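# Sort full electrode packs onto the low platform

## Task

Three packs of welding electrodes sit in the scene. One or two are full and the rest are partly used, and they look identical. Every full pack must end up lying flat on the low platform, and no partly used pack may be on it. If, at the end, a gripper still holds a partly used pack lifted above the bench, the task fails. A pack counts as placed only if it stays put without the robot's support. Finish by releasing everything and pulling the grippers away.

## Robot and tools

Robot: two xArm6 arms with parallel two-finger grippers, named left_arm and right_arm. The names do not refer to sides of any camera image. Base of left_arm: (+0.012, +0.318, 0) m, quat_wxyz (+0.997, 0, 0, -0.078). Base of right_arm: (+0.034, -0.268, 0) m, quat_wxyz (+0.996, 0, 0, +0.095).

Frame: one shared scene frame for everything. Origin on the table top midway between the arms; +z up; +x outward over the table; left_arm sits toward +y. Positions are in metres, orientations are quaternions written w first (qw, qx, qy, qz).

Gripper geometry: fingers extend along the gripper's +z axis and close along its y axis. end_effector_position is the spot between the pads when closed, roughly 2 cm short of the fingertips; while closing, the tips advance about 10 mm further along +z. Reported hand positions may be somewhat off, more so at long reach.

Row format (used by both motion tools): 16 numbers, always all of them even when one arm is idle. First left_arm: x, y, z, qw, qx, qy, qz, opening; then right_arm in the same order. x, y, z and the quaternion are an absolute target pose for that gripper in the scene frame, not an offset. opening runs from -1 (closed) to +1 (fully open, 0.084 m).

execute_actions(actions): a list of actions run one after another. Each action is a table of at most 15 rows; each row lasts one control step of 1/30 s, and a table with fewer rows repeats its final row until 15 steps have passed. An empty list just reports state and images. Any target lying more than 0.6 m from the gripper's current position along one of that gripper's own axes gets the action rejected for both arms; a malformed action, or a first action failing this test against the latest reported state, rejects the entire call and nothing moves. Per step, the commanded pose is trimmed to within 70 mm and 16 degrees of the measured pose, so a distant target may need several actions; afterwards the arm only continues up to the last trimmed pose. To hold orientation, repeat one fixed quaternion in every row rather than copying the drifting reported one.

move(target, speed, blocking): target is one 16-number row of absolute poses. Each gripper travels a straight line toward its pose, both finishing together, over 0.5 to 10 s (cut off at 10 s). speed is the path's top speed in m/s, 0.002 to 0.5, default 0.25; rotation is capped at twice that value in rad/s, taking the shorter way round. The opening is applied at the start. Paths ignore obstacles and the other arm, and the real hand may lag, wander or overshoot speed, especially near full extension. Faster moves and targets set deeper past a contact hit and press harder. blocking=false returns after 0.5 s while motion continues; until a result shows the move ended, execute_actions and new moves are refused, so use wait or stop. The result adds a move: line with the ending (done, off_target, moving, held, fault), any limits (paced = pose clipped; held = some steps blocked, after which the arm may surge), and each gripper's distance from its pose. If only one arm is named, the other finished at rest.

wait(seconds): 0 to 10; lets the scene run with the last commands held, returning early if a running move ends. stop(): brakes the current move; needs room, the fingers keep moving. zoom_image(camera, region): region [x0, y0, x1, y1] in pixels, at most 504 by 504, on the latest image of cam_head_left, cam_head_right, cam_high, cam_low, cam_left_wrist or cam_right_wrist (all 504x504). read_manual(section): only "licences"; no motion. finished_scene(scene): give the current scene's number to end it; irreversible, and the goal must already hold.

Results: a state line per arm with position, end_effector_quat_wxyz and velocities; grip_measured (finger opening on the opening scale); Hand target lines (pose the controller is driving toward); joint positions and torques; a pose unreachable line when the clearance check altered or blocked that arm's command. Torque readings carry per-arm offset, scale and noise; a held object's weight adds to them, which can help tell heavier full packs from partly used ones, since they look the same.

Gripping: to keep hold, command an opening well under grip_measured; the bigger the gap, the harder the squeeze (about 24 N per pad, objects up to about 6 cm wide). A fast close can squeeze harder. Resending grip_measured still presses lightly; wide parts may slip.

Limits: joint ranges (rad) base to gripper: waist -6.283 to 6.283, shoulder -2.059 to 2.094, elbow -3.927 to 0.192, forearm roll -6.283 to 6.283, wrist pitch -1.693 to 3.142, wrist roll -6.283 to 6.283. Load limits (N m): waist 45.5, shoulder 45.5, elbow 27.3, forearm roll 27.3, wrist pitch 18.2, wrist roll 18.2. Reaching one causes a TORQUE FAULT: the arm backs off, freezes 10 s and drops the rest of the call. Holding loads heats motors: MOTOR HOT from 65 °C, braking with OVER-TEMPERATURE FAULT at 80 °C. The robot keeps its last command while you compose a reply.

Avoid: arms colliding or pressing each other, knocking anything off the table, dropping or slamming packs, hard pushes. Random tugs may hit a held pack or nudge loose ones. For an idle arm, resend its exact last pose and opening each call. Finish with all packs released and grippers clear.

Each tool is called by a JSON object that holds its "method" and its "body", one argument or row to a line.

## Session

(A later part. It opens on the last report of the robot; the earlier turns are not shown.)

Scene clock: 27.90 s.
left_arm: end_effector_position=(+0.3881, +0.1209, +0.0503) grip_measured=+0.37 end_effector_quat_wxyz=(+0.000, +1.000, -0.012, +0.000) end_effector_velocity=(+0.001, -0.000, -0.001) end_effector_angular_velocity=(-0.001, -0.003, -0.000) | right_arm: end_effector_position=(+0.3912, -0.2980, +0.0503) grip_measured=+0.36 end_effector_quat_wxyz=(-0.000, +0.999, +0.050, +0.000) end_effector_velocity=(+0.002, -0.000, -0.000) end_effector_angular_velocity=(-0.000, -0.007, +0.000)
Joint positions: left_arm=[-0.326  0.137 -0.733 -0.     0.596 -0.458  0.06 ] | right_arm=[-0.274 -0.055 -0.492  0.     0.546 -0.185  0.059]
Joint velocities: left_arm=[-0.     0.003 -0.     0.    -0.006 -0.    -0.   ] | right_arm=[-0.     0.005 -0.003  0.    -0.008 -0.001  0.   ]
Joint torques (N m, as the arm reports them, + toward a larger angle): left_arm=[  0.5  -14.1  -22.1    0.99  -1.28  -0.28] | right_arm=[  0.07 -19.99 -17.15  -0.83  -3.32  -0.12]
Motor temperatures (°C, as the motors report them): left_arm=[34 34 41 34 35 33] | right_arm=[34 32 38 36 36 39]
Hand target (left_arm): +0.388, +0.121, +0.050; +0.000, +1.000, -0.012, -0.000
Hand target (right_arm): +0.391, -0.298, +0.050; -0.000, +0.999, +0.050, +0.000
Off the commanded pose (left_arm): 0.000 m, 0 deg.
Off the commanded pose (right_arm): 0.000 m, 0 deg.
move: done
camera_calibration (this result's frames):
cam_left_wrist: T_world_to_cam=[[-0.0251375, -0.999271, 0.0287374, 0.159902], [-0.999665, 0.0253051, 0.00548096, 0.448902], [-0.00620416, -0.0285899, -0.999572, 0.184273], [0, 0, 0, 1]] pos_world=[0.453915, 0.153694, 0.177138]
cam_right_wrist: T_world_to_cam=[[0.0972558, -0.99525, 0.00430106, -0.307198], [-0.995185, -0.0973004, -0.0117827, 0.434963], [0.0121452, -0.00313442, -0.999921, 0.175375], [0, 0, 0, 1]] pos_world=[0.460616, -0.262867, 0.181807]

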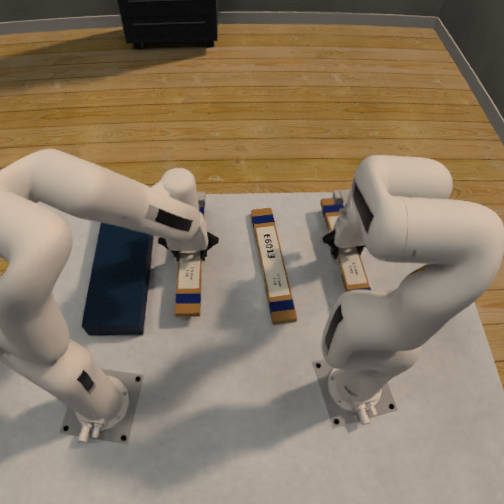

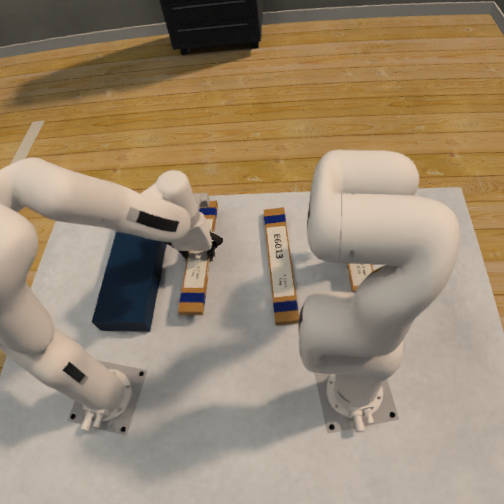

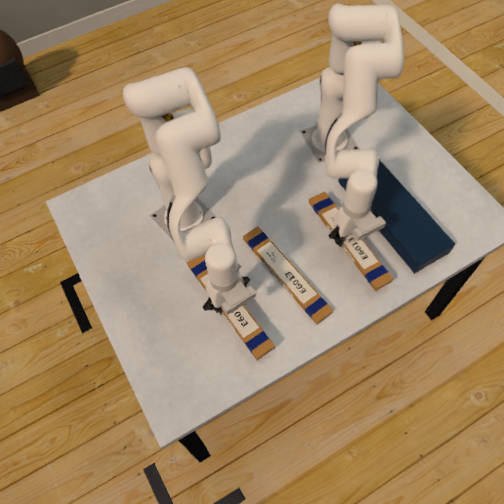

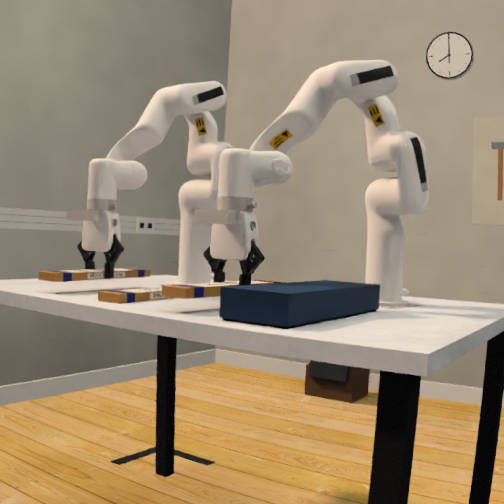

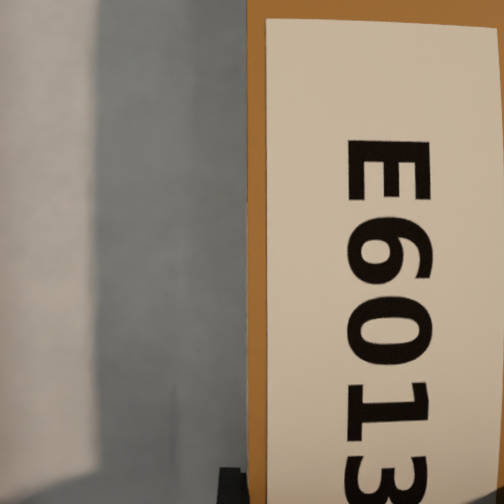

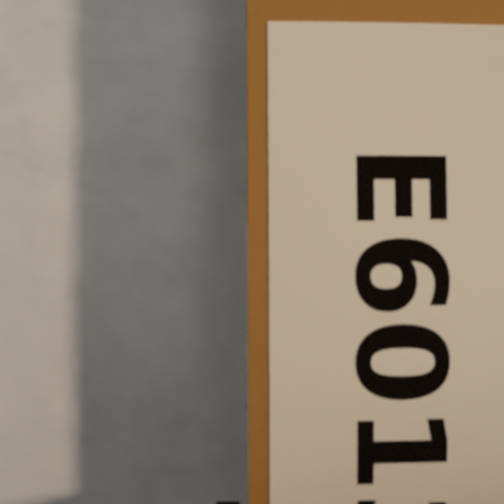

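{"method": "move", "body": {
  "target": [0.388,0.121,0.021,0,1,-0.012,0,-0.4,0.391,-0.34,0.07,0,1,0,0,-0.4],
  "speed": 0.08
}}

{"method": "execute_actions", "body": {
  "actions": [
    [[0.388,0.121,0.021,0,1,-0.012,0,1,0.391,-0.34,0.07,0,1,0,0,-0.4]]
  ]
}}

{"method": "move", "body": {
  "target": [0.388,0.121,0.07,0,1,-0.012,0,1,0.391,-0.38,0.07,0,1,0,0,-0.4],
  "speed": 0.15
}}

{"method": "move", "body": {
  "target": [0.378,-0.098,0.06,0,0.9987,0.05,0,1,0.391,-0.38,0.07,0,1,0,0,-0.4]
}}

Scene clock: 34.83 s.
left_arm: end_effector_position=(+0.3881, +0.1209, +0.0213) grip_measured=+0.37 end_effector_quat_wxyz=(+0.000, +1.000, -0.012, +0.000) end_effector_velocity=(-0.000, +0.000, -0.002) end_effector_angular_velocity=(+0.000, +0.001, +0.000) | right_arm: end_effector_position=(+0.3906, -0.3398, +0.0698) grip_measured=+0.36 end_effector_quat_wxyz=(+0.000, +1.000, +0.000, -0.000) end_effector_velocity=(+0.000, -0.002, +0.001) end_effector_angular_velocity=(-0.000, -0.001, -0.005)
Joint positions: left_arm=[-0.326  0.216 -0.727 -0.     0.511 -0.458  0.06 ] | right_arm=[-0.389 -0.096 -0.523 -0.001  0.619 -0.199  0.059]
Joint velocities: left_arm=[ 0.001  0.004  0.     0.    -0.004 -0.     0.   ] | right_arm=[-0.006 -0.001 -0.003  0.     0.004 -0.     0.   ]
Joint torques (N m, as the arm reports them, + toward a larger angle): left_arm=[  0.41 -14.69 -20.58   1.08  -1.4   -0.22] | right_arm=[  0.17 -20.13 -18.41  -0.76  -3.38  -0.06]
Motor temperatures (°C, as the motors report them): left_arm=[34 34 41 34 35 33] | right_arm=[34 32 38 36 36 39]
Hand target (left_arm): +0.388, +0.121, +0.021; +0.000, +1.000, -0.012, -0.000
Hand target (right_arm): +0.391, -0.340, +0.070; +0.000, +1.000, -0.000, -0.000
Off the commanded pose (left_arm): 0.000 m, 0 deg.
Off the commanded pose (right_arm): 0.001 m, 0 deg.
move: done
camera_calibration (this result's frames):
cam_left_wrist: T_world_to_cam=[[-0.0251743, -0.999266, 0.0288609, 0.160717], [-0.999664, 0.025341, 0.00542559, 0.449068], [-0.00615298, -0.0287146, -0.999569, 0.155288], [0, 0, 0, 1]] pos_world=[0.453918, 0.153678, 0.148147]
cam_right_wrist: T_world_to_cam=[[-0.002218, -0.999986, 0.00479038, -0.311673], [-0.999942, 0.00216733, -0.0105555, 0.466066], [0.010545, -0.00481352, -0.999933, 0.194772], [0, 0, 0, 1]] pos_world=[0.463294, -0.311741, 0.201172]

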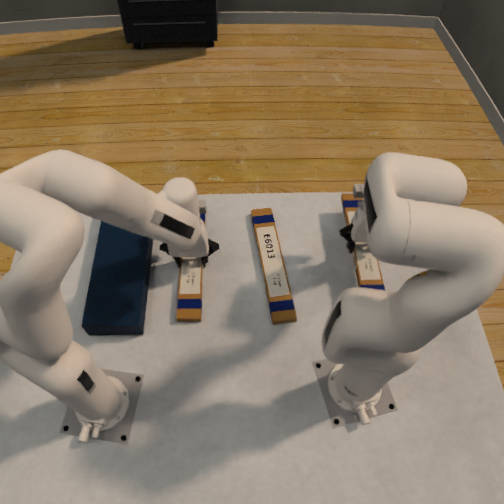

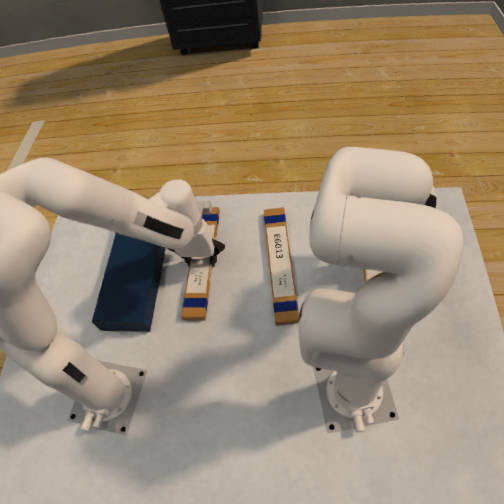

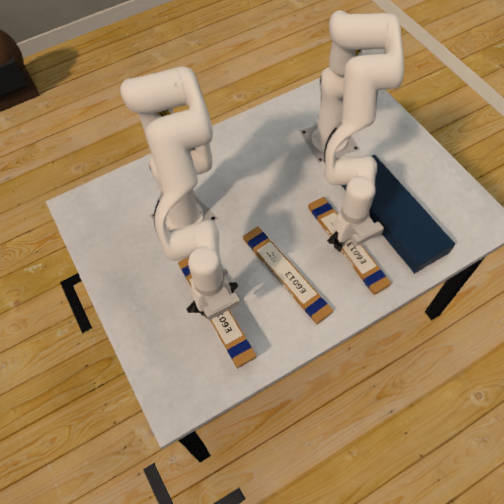

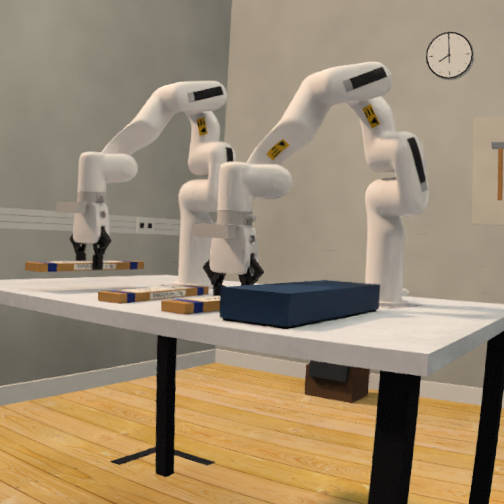

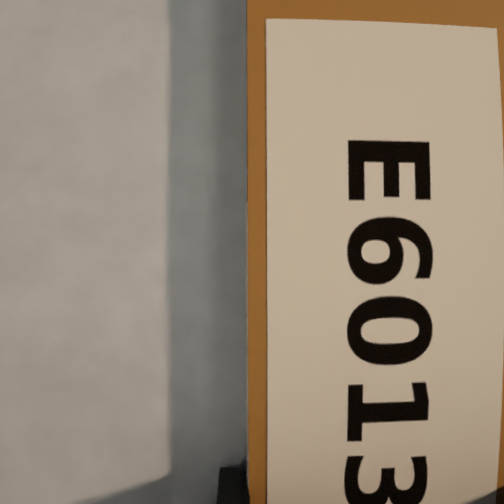

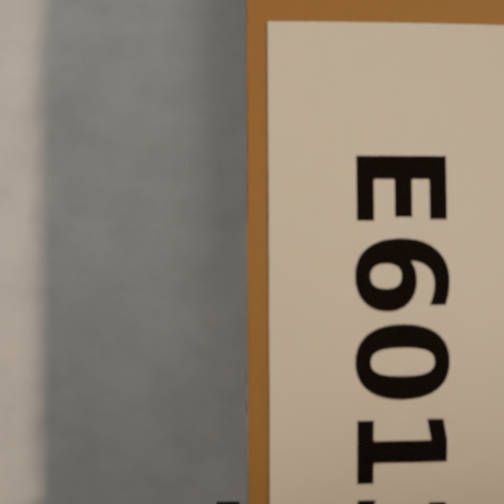

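Scene clock: 35.33 s.
left_arm: end_effector_position=(+0.3881, +0.1209, +0.0211) grip_measured=+1.00 end_effector_quat_wxyz=(+0.000, +1.000, -0.012, +0.000) end_effector_velocity=(-0.001, +0.001, -0.001) end_effector_angular_velocity=(+0.002, +0.003, +0.002) | right_arm: end_effector_position=(+0.3910, -0.3400, +0.0700) grip_measured=+0.36 end_effector_quat_wxyz=(+0.000, +1.000, +0.000, -0.000) end_effector_velocity=(-0.000, -0.000, -0.000) end_effector_angular_velocity=(+0.000, +0.001, -0.000)
Joint positions: left_arm=[-0.326  0.216 -0.727  0.     0.511 -0.458  0.084] | right_arm=[-0.389 -0.096 -0.524 -0.     0.62  -0.2    0.059]
Joint velocities: left_arm=[ 0.001  0.003  0.001 -0.001  0.    -0.     0.   ] | right_arm=[-0.001  0.     0.001  0.     0.    -0.001  0.   ]
Joint torques (N m, as the arm reports them, + toward a larger angle): left_arm=[  0.29 -13.09 -18.44   1.03  -1.    -0.17] | right_arm=[  0.38 -19.88 -18.26  -0.81  -3.36  -0.11]
Motor temperatures (°C, as the motors report them): left_arm=[34 34 41 34 35 33] | right_arm=[34 32 38 36 36 39]
Hand target (left_arm): +0.388, +0.121, +0.021; +0.000, +1.000, -0.012, -0.000
Hand target (right_arm): +0.391, -0.340, +0.070; +0.000, +1.000, -0.000, -0.000
Off the commanded pose (left_arm): 0.000 m, 0 deg.
Off the commanded pose (right_arm): 0.000 m, 0 deg.
camera_calibration (this result's frames):
cam_left_wrist: T_world_to_cam=[[-0.0250435, -0.999277, 0.0286098, 0.160732], [-0.999667, 0.0252092, 0.00544399, 0.449118], [-0.00616128, -0.028464, -0.999576, 0.155086], [0, 0, 0, 1]] pos_world=[0.45395, 0.153709, 0.147977]
cam_right_wrist: T_world_to_cam=[[-0.00269993, -0.999987, 0.00435407, -0.311607], [-0.999933, 0.00265075, -0.0112612, 0.46668], [0.0112495, -0.00438418, -0.999927, 0.194862], [0, 0, 0, 1]] pos_world=[0.463616, -0.311985, 0.20146]

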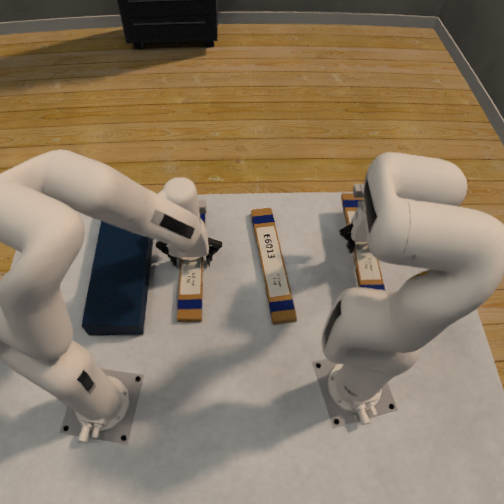

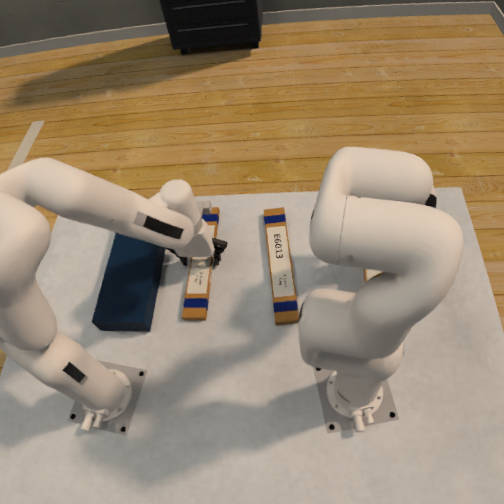

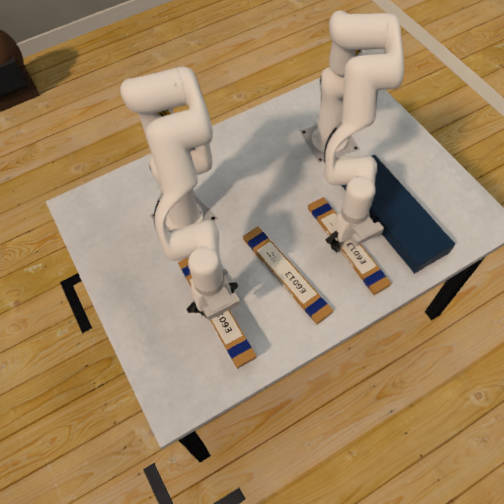

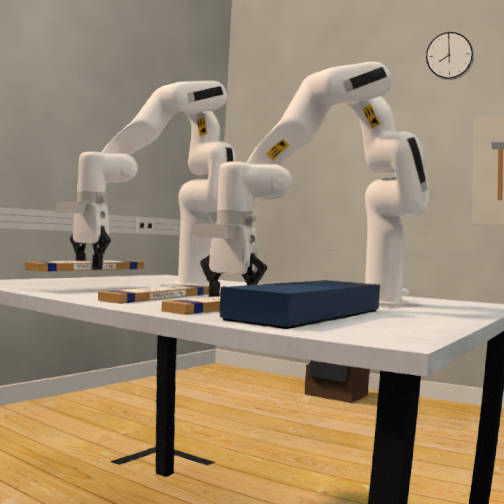

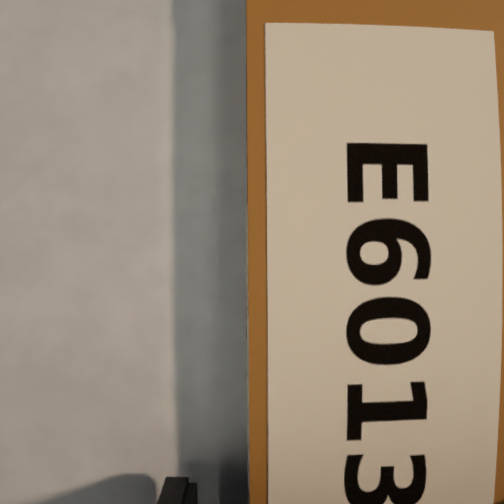

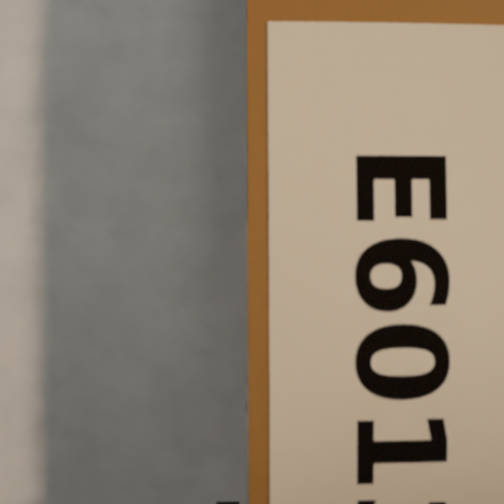

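Scene clock: 36.20 s.
left_arm: end_effector_position=(+0.3879, +0.1212, +0.0695) grip_measured=+1.00 end_effector_quat_wxyz=(-0.000, +1.000, -0.012, -0.000) end_effector_velocity=(+0.001, -0.001, +0.003) end_effector_angular_velocity=(-0.001, -0.002, +0.000) | right_arm: end_effector_position=(+0.3908, -0.3798, +0.0700) grip_measured=+0.36 end_effector_quat_wxyz=(+0.000, +1.000, +0.000, -0.000) end_effector_velocity=(+0.001, -0.002, +0.001) end_effector_angular_velocity=(-0.000, -0.003, +0.001)
Joint positions: left_arm=[-0.326  0.089 -0.743  0.001  0.655 -0.459  0.084] | right_arm=[-0.494 -0.065 -0.559 -0.001  0.624 -0.304  0.059]
Joint velocities: left_arm=[-0.    -0.006 -0.003  0.     0.007 -0.    -0.   ] | right_arm=[-0.005  0.002 -0.006  0.001  0.001 -0.007 -0.   ]
Joint torques (N m, as the arm reports them, + toward a larger angle): left_arm=[  0.16 -12.1  -20.41   1.06  -0.99  -0.19] | right_arm=[ -0.05 -20.77 -18.29  -0.75  -3.37  -0.1 ]
Motor temperatures (°C, as the motors report them): left_arm=[34 34 41 34 35 33] | right_arm=[34 32 38 36 36 39]
Hand target (left_arm): +0.388, +0.121, +0.070; -0.000, +1.000, -0.012, +0.000
Hand target (right_arm): +0.391, -0.380, +0.070; +0.000, +1.000, -0.000, -0.000
Off the commanded pose (left_arm): 0.001 m, 0 deg.
Off the commanded pose (right_arm): 0.000 m, 0 deg.
move: done
camera_calibration (this result's frames):
cam_left_wrist: T_world_to_cam=[[-0.024782, -0.999308, 0.0277439, 0.159541], [-0.999668, 0.0249678, 0.00636917, 0.448602], [-0.00705746, -0.0275768, -0.999595, 0.203653], [0, 0, 0, 1]] pos_world=[0.453844, 0.153846, 0.196287]
cam_right_wrist: T_world_to_cam=[[-0.00248399, -0.999986, 0.00469877, -0.351538], [-0.999938, 0.00243266, -0.0108986, 0.466461], [0.010887, -0.00472554, -0.99993, 0.194696], [0, 0, 0, 1]] pos_world=[0.463439, -0.351748, 0.201418]

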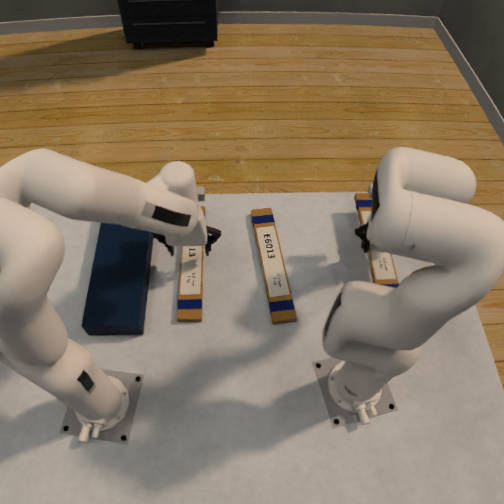

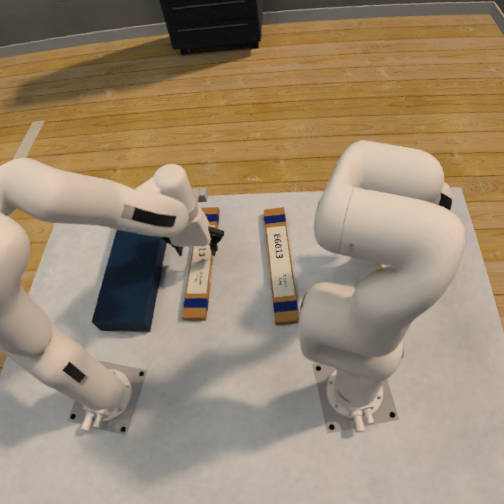

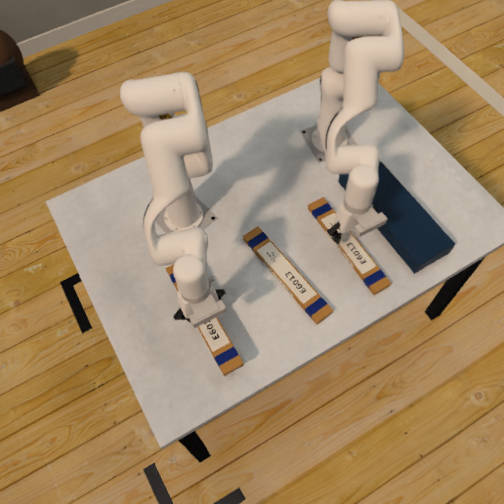

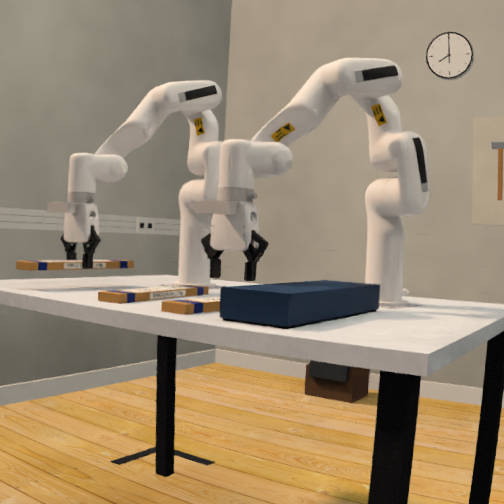

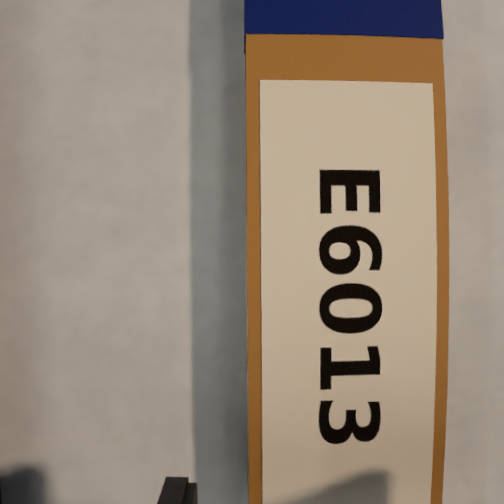

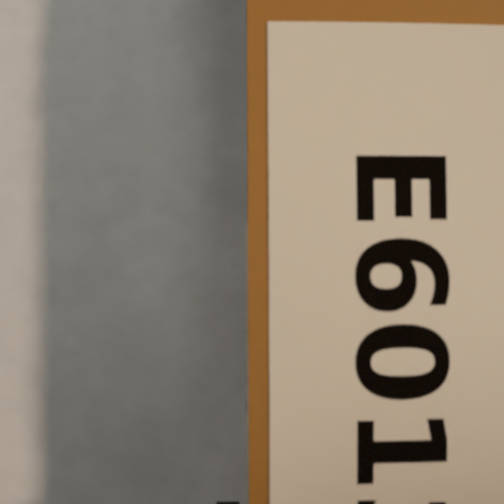

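Scene clock: 37.67 s.
left_arm: end_effector_position=(+0.3783, -0.0974, +0.0599) grip_measured=+1.00 end_effector_quat_wxyz=(-0.000, +0.999, +0.050, +0.001) end_effector_velocity=(+0.000, -0.002, +0.000) end_effector_angular_velocity=(+0.002, +0.002, +0.002) | right_arm: end_effector_position=(+0.3910, -0.3800, +0.0700) grip_measured=+0.36 end_effector_quat_wxyz=(+0.000, +1.000, +0.000, -0.000) end_effector_velocity=(+0.000, +0.000, +0.000) end_effector_angular_velocity=(+0.000, -0.000, +0.000)
Joint positions: left_arm=[-0.692  0.477 -1.275  0.002  0.797 -0.95   0.084] | right_arm=[-0.494 -0.064 -0.559  0.     0.623 -0.305  0.059]
Joint velocities: left_arm=[-0.002  0.007 -0.012  0.     0.008 -0.004  0.   ] | right_arm=[ 0.001 -0.     0.     0.    -0.     0.    -0.   ]
Joint torques (N m, as the arm reports them, + toward a larger angle): left_arm=[  0.32 -18.25 -21.97   0.91  -1.07  -0.14] | right_arm=[  0.27 -20.94 -18.24  -0.82  -3.33   0.01]
Motor temperatures (°C, as the motors report them): left_arm=[34 34 41 34 35 33] | right_arm=[34 32 38 36 36 39]
Hand target (left_arm): +0.378, -0.098, +0.060; -0.000, +0.999, +0.050, +0.001
Hand target (right_arm): +0.391, -0.380, +0.070; +0.000, +1.000, -0.000, -0.000
Off the commanded pose (left_arm): 0.001 m, 0 deg.
Off the commanded pose (right_arm): 0.000 m, 0 deg.
move: done
camera_calibration (this result's frames):
cam_left_wrist: T_world_to_cam=[[0.099353, -0.994647, 0.0283789, -0.105428], [-0.995051, -0.0992727, 0.00423021, 0.430775], [-0.00139032, -0.0286588, -0.999588, 0.185754], [0, 0, 0, 1]] pos_world=[0.439376, -0.056776, 0.186847]
cam_right_wrist: T_world_to_cam=[[-0.00272664, -0.999987, 0.00435337, -0.351606], [-0.999933, 0.00267734, -0.0112903, 0.466808], [0.0112785, -0.00438386, -0.999927, 0.194685], [0, 0, 0, 1]] pos_world=[0.463622, -0.351998, 0.201471]

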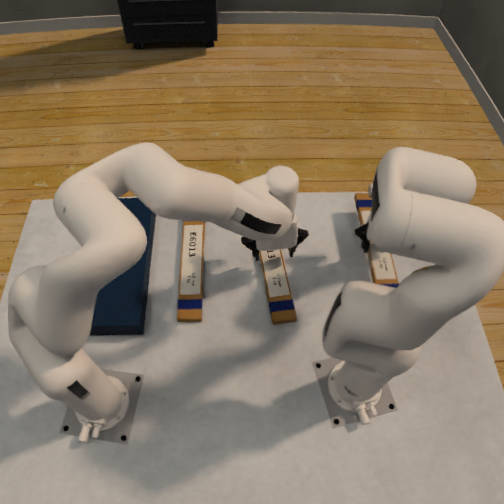

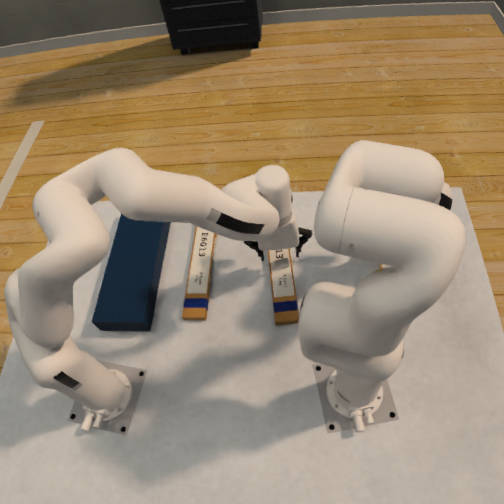

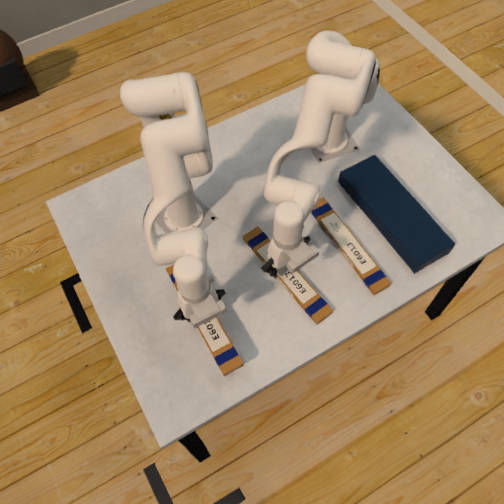

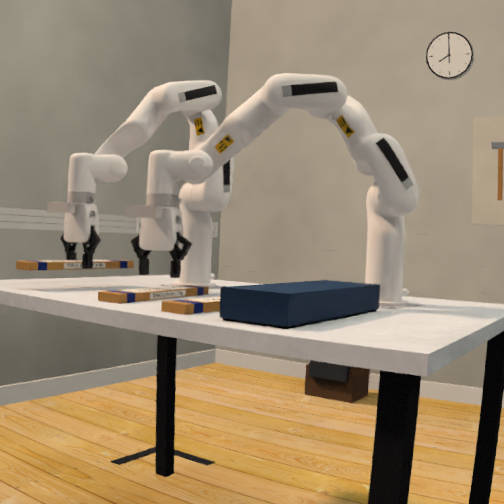

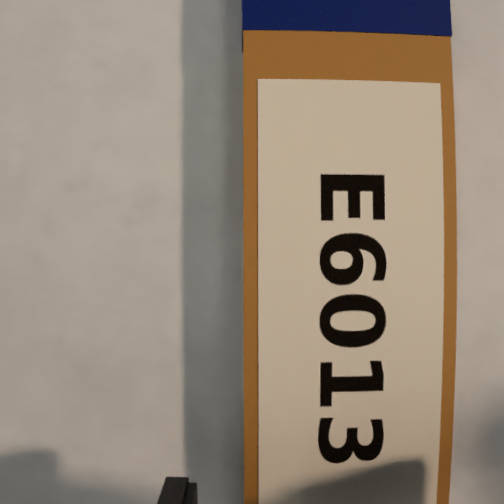

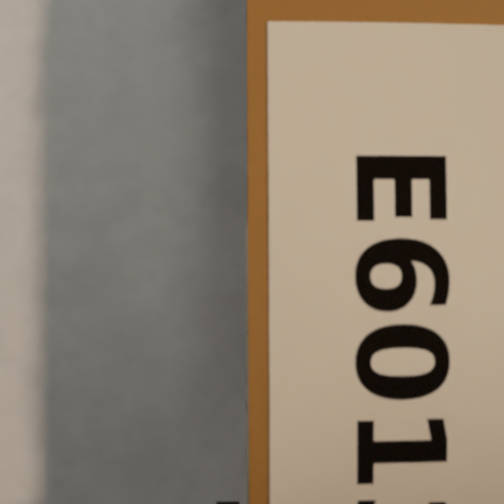

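{"method": "move", "body": {
  "target": [0.376,-0.096,0.018,0,0.9987,0.05,0,1,0.391,-0.38,0.07,0,1,0,0,-0.4],
  "speed": 0.08
}}

{"method": "move", "body": {
  "target": [0.376,-0.096,0.019,0,0.9987,0.05,0,-0.4,0.391,-0.38,0.07,0,1,0,0,-0.4]
}}

{"method": "move", "body": {
  "target": [0.378,-0.098,0.06,0,0.9987,0.05,0,-0.4,0.391,-0.38,0.07,0,1,0,0,-0.4],
  "speed": 0.08
}}

Scene clock: 42.83 s.
left_arm: end_effector_position=(+0.3761, -0.0962, +0.0186) grip_measured=+1.00 end_effector_quat_wxyz=(+0.000, +0.999, +0.050, +0.000) end_effector_velocity=(-0.000, -0.000, -0.002) end_effector_angular_velocity=(-0.001, -0.000, -0.000) | right_arm: end_effector_position=(+0.3910, -0.3800, +0.0700) grip_measured=+0.36 end_effector_quat_wxyz=(-0.000, +1.000, -0.000, +0.000) end_effector_velocity=(+0.000, +0.000, +0.000) end_effector_angular_velocity=(-0.000, +0.000, +0.003)
Joint positions: left_arm=[-0.693  0.551 -1.254 -0.     0.702 -0.949  0.084] | right_arm=[-0.494 -0.064 -0.559  0.     0.623 -0.305  0.059]
Joint velocities: left_arm=[-0.     0.004 -0.    -0.    -0.005  0.     0.   ] | right_arm=[ 0.001 -0.    -0.    -0.     0.    -0.001 -0.   ]
Joint torques (N m, as the arm reports them, + toward a larger angle): left_arm=[  0.64 -18.66 -20.84   1.17  -0.95  -0.2 ] | right_arm=[  0.1  -20.89 -18.37  -0.94  -3.33  -0.14]
Motor temperatures (°C, as the motors report them): left_arm=[34 34 41 34 35 33] | right_arm=[34 32 39 36 36 39]
Hand target (left_arm): +0.376, -0.096, +0.018; +0.000, +0.999, +0.050, -0.000
Hand target (right_arm): +0.391, -0.380, +0.070; +0.000, +1.000, -0.000, +0.000
Off the commanded pose (left_arm): 0.001 m, 0 deg.
Off the commanded pose (right_arm): 0.000 m, 0 deg.
move: done
camera_calibration (this result's frames):
cam_left_wrist: T_world_to_cam=[[0.0985989, -0.994697, 0.0292465, -0.102548], [-0.995124, -0.0984805, 0.00546526, 0.428977], [-0.00255607, -0.0296427, -0.999557, 0.144812], [0, 0, 0, 1]] pos_world=[0.437367, -0.0554653, 0.145402]
cam_right_wrist: T_world_to_cam=[[-0.00272683, -0.999987, 0.00435032, -0.351605], [-0.999933, 0.00267756, -0.0112921, 0.46681], [0.0112803, -0.00438082, -0.999927, 0.194685], [0, 0, 0, 1]] pos_world=[0.463624, -0.351997, 0.201471]

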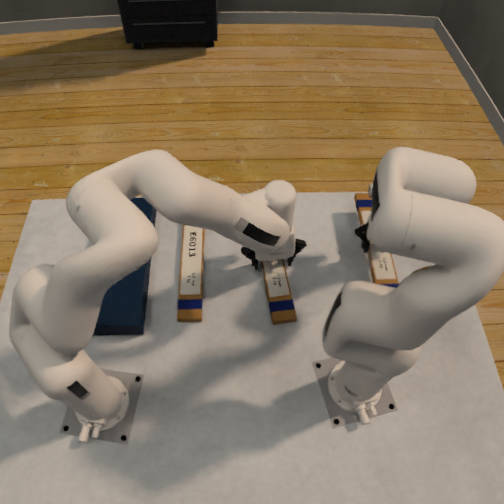

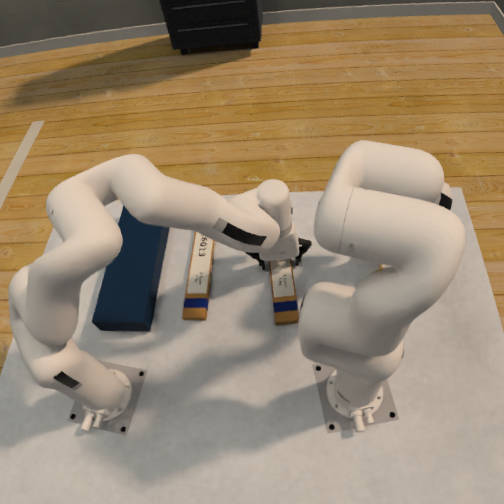

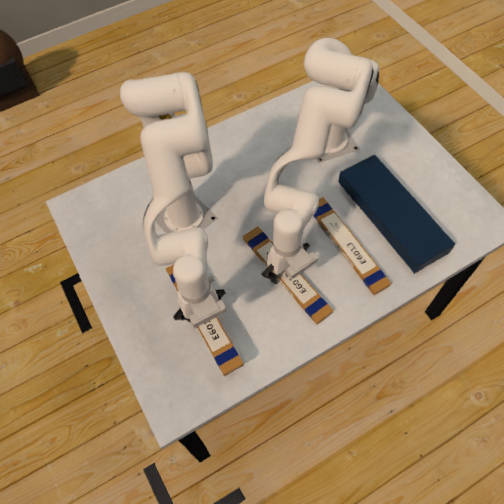

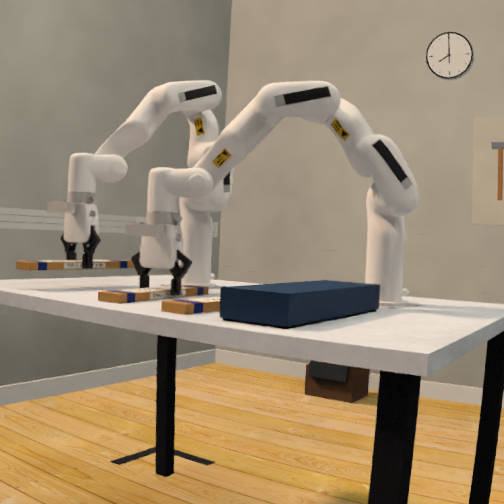

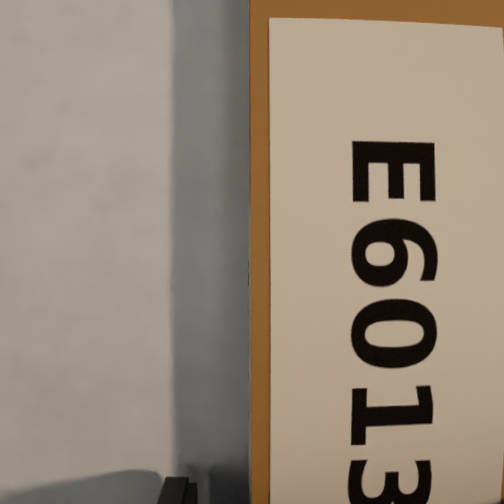

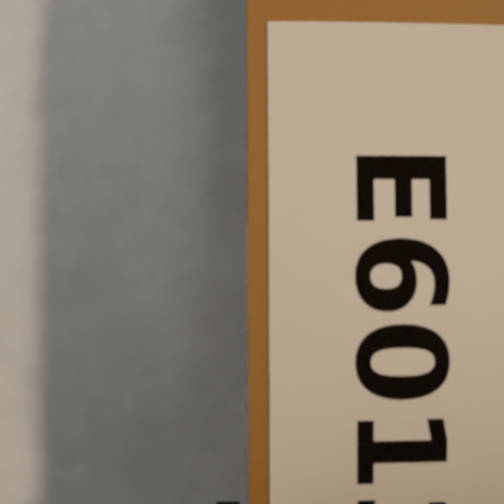

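Scene clock: 43.53 s.
left_arm: end_effector_position=(+0.3760, -0.0959, +0.0189) grip_measured=+0.37 end_effector_quat_wxyz=(-0.000, +0.999, +0.050, -0.000) end_effector_velocity=(+0.000, +0.000, +0.001) end_effector_angular_velocity=(-0.000, +0.000, +0.001) | right_arm: end_effector_position=(+0.3910, -0.3800, +0.0700) grip_measured=+0.36 end_effector_quat_wxyz=(+0.000, +1.000, +0.000, +0.000) end_effector_velocity=(+0.000, -0.001, +0.000) end_effector_angular_velocity=(-0.000, -0.000, -0.001)
Joint positions: left_arm=[-0.693  0.55  -1.254  0.     0.704 -0.949  0.06 ] | right_arm=[-0.494 -0.064 -0.559  0.     0.623 -0.305  0.059]
Joint velocities: left_arm=[ 0.001 -0.001  0.    -0.     0.001 -0.    -0.   ] | right_arm=[-0.001 -0.    -0.    -0.    -0.     0.    -0.   ]
Joint torques (N m, as the arm reports them, + toward a larger angle): left_arm=[  0.81 -19.56 -20.65   0.98  -0.36  -0.23] | right_arm=[  0.19 -20.5  -18.29  -0.8   -3.35  -0.08]
Motor temperatures (°C, as the motors report them): left_arm=[34 34 41 34 35 33] | right_arm=[34 32 39 36 37 39]
Hand target (left_arm): +0.376, -0.096, +0.019; +0.000, +0.999, +0.050, -0.000
Hand target (right_arm): +0.391, -0.380, +0.070; +0.000, +1.000, -0.000, -0.000
Off the commanded pose (left_arm): 0.000 m, 0 deg.
Off the commanded pose (right_arm): 0.000 m, 0 deg.
move: done
camera_calibration (this result's frames):
cam_left_wrist: T_world_to_cam=[[0.0988088, -0.994705, 0.0282558, -0.102347], [-0.995102, -0.0986799, 0.00592517, 0.428824], [-0.00310551, -0.0287029, -0.999583, 0.145413], [0, 0, 0, 1]] pos_world=[0.437288, -0.0553151, 0.145704]
cam_right_wrist: T_world_to_cam=[[-0.00272659, -0.999987, 0.00435043, -0.351605], [-0.999933, 0.00267732, -0.0112923, 0.46681], [0.0112805, -0.00438093, -0.999927, 0.194685], [0, 0, 0, 1]] pos_world=[0.463624, -0.351997, 0.201471]

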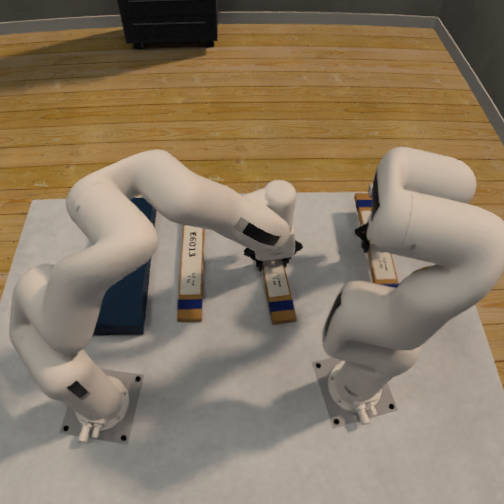

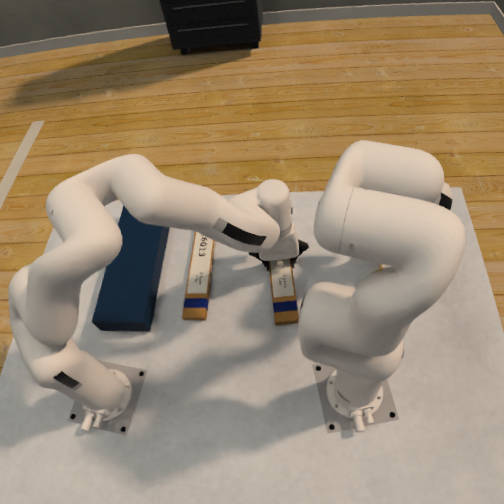

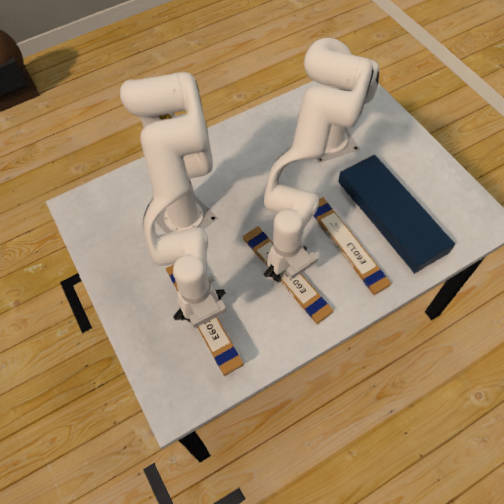

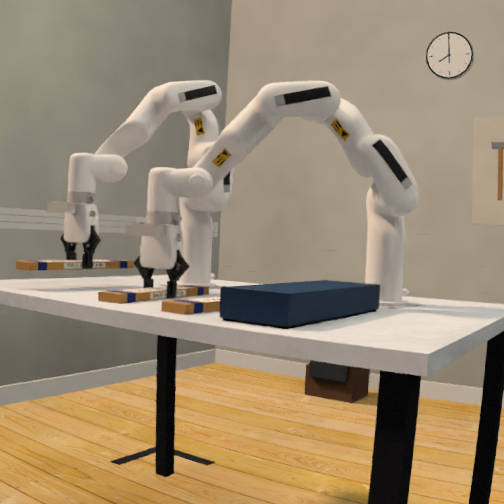

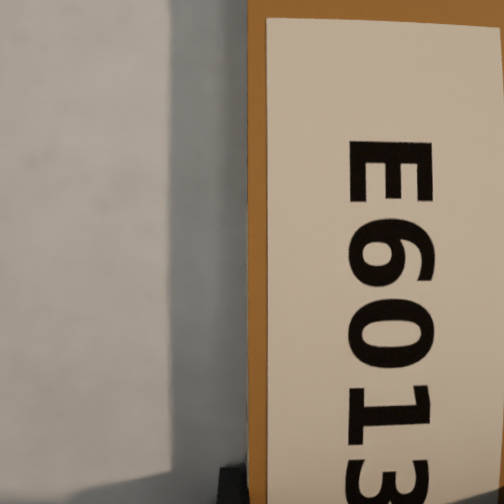

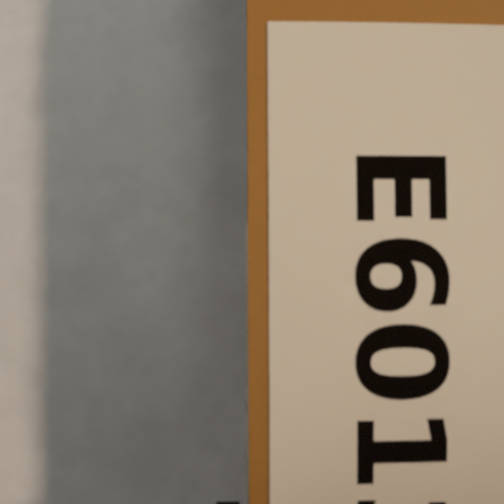

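Scene clock: 44.43 s.
left_arm: end_effector_position=(+0.3778, -0.0976, +0.0592) grip_measured=+0.37 end_effector_quat_wxyz=(-0.001, +0.999, +0.050, -0.000) end_effector_velocity=(-0.002, +0.001, -0.001) end_effector_angular_velocity=(+0.005, +0.005, -0.001) | right_arm: end_effector_position=(+0.3910, -0.3800, +0.0700) grip_measured=+0.36 end_effector_quat_wxyz=(-0.000, +1.000, +0.000, -0.000) end_effector_velocity=(+0.000, +0.000, -0.000) end_effector_angular_velocity=(-0.000, +0.000, +0.001)
Joint positions: left_arm=[-0.693  0.479 -1.276  0.     0.798 -0.949  0.059] | right_arm=[-0.494 -0.064 -0.559  0.     0.623 -0.305  0.059]
Joint velocities: left_arm=[-0.002  0.001  0.001 -0.     0.006 -0.    -0.   ] | right_arm=[ 0.001  0.    -0.    -0.    -0.     0.    -0.   ]
Joint torques (N m, as the arm reports them, + toward a larger angle): left_arm=[  0.43 -22.82 -28.15   1.15  -1.96  -0.17] | right_arm=[  0.2  -20.99 -18.16  -0.8   -3.27  -0.1 ]
Motor temperatures (°C, as the motors report them): left_arm=[34 34 41 34 35 33] | right_arm=[34 32 39 36 37 39]
Hand target (left_arm): +0.378, -0.098, +0.060; -0.000, +0.999, +0.050, +0.000
Hand target (right_arm): +0.391, -0.380, +0.070; -0.000, +1.000, +0.000, -0.000
Off the commanded pose (left_arm): 0.001 m, 0 deg.
Off the commanded pose (right_arm): 0.000 m, 0 deg.
move: done
camera_calibration (this result's frames):
cam_left_wrist: T_world_to_cam=[[0.0990321, -0.994715, 0.0270935, -0.105371], [-0.995077, -0.0988906, 0.00651484, 0.430157], [-0.00380112, -0.0276053, -0.999612, 0.186024], [0, 0, 0, 1]] pos_world=[0.439181, -0.0571409, 0.186004]
cam_right_wrist: T_world_to_cam=[[-0.00272666, -0.999987, 0.00435026, -0.351605], [-0.999933, 0.00267739, -0.0112921, 0.46681], [0.0112803, -0.00438076, -0.999927, 0.194685], [0, 0, 0, 1]] pos_world=[0.463624, -0.351997, 0.201471]

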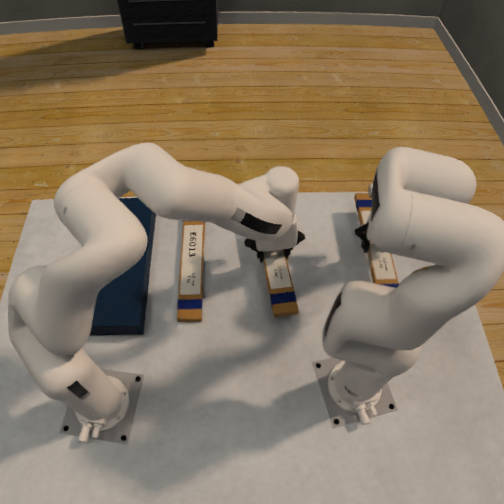

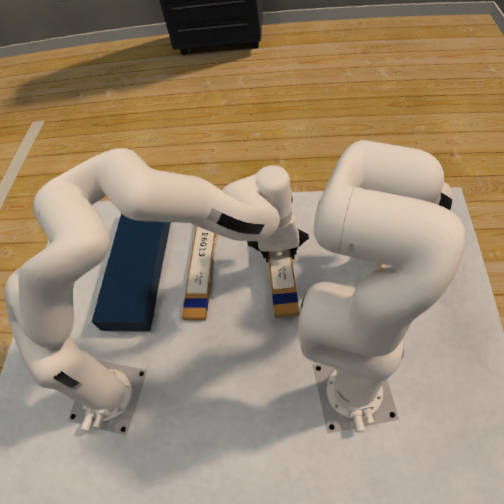

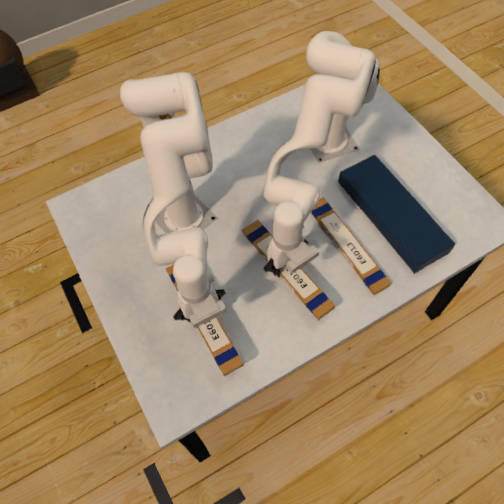

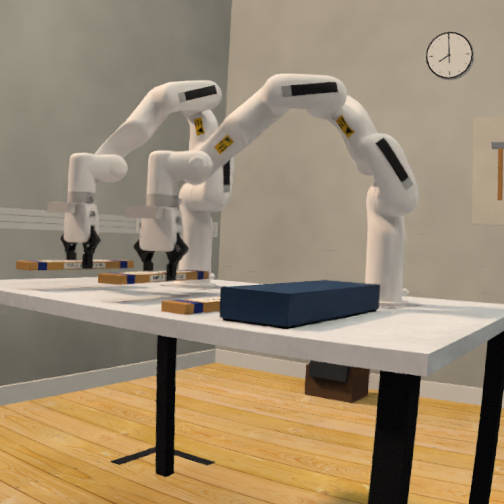

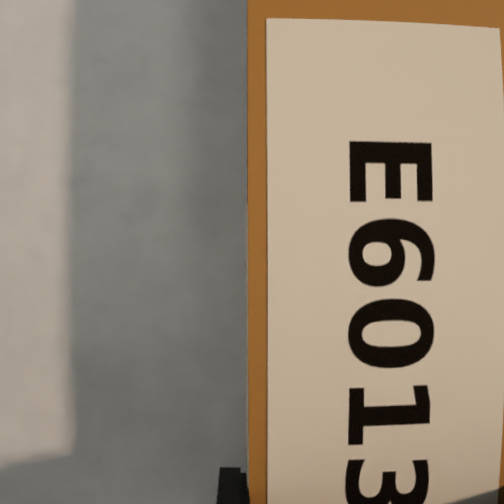

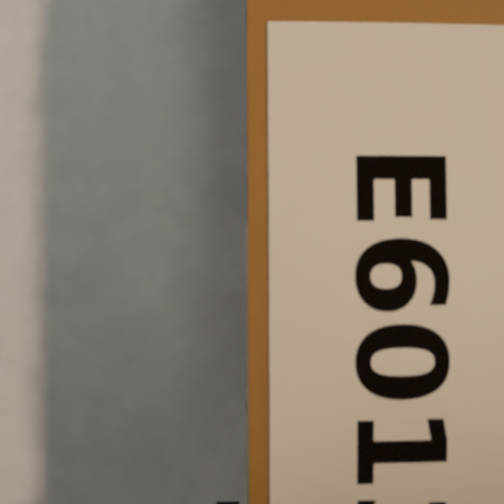

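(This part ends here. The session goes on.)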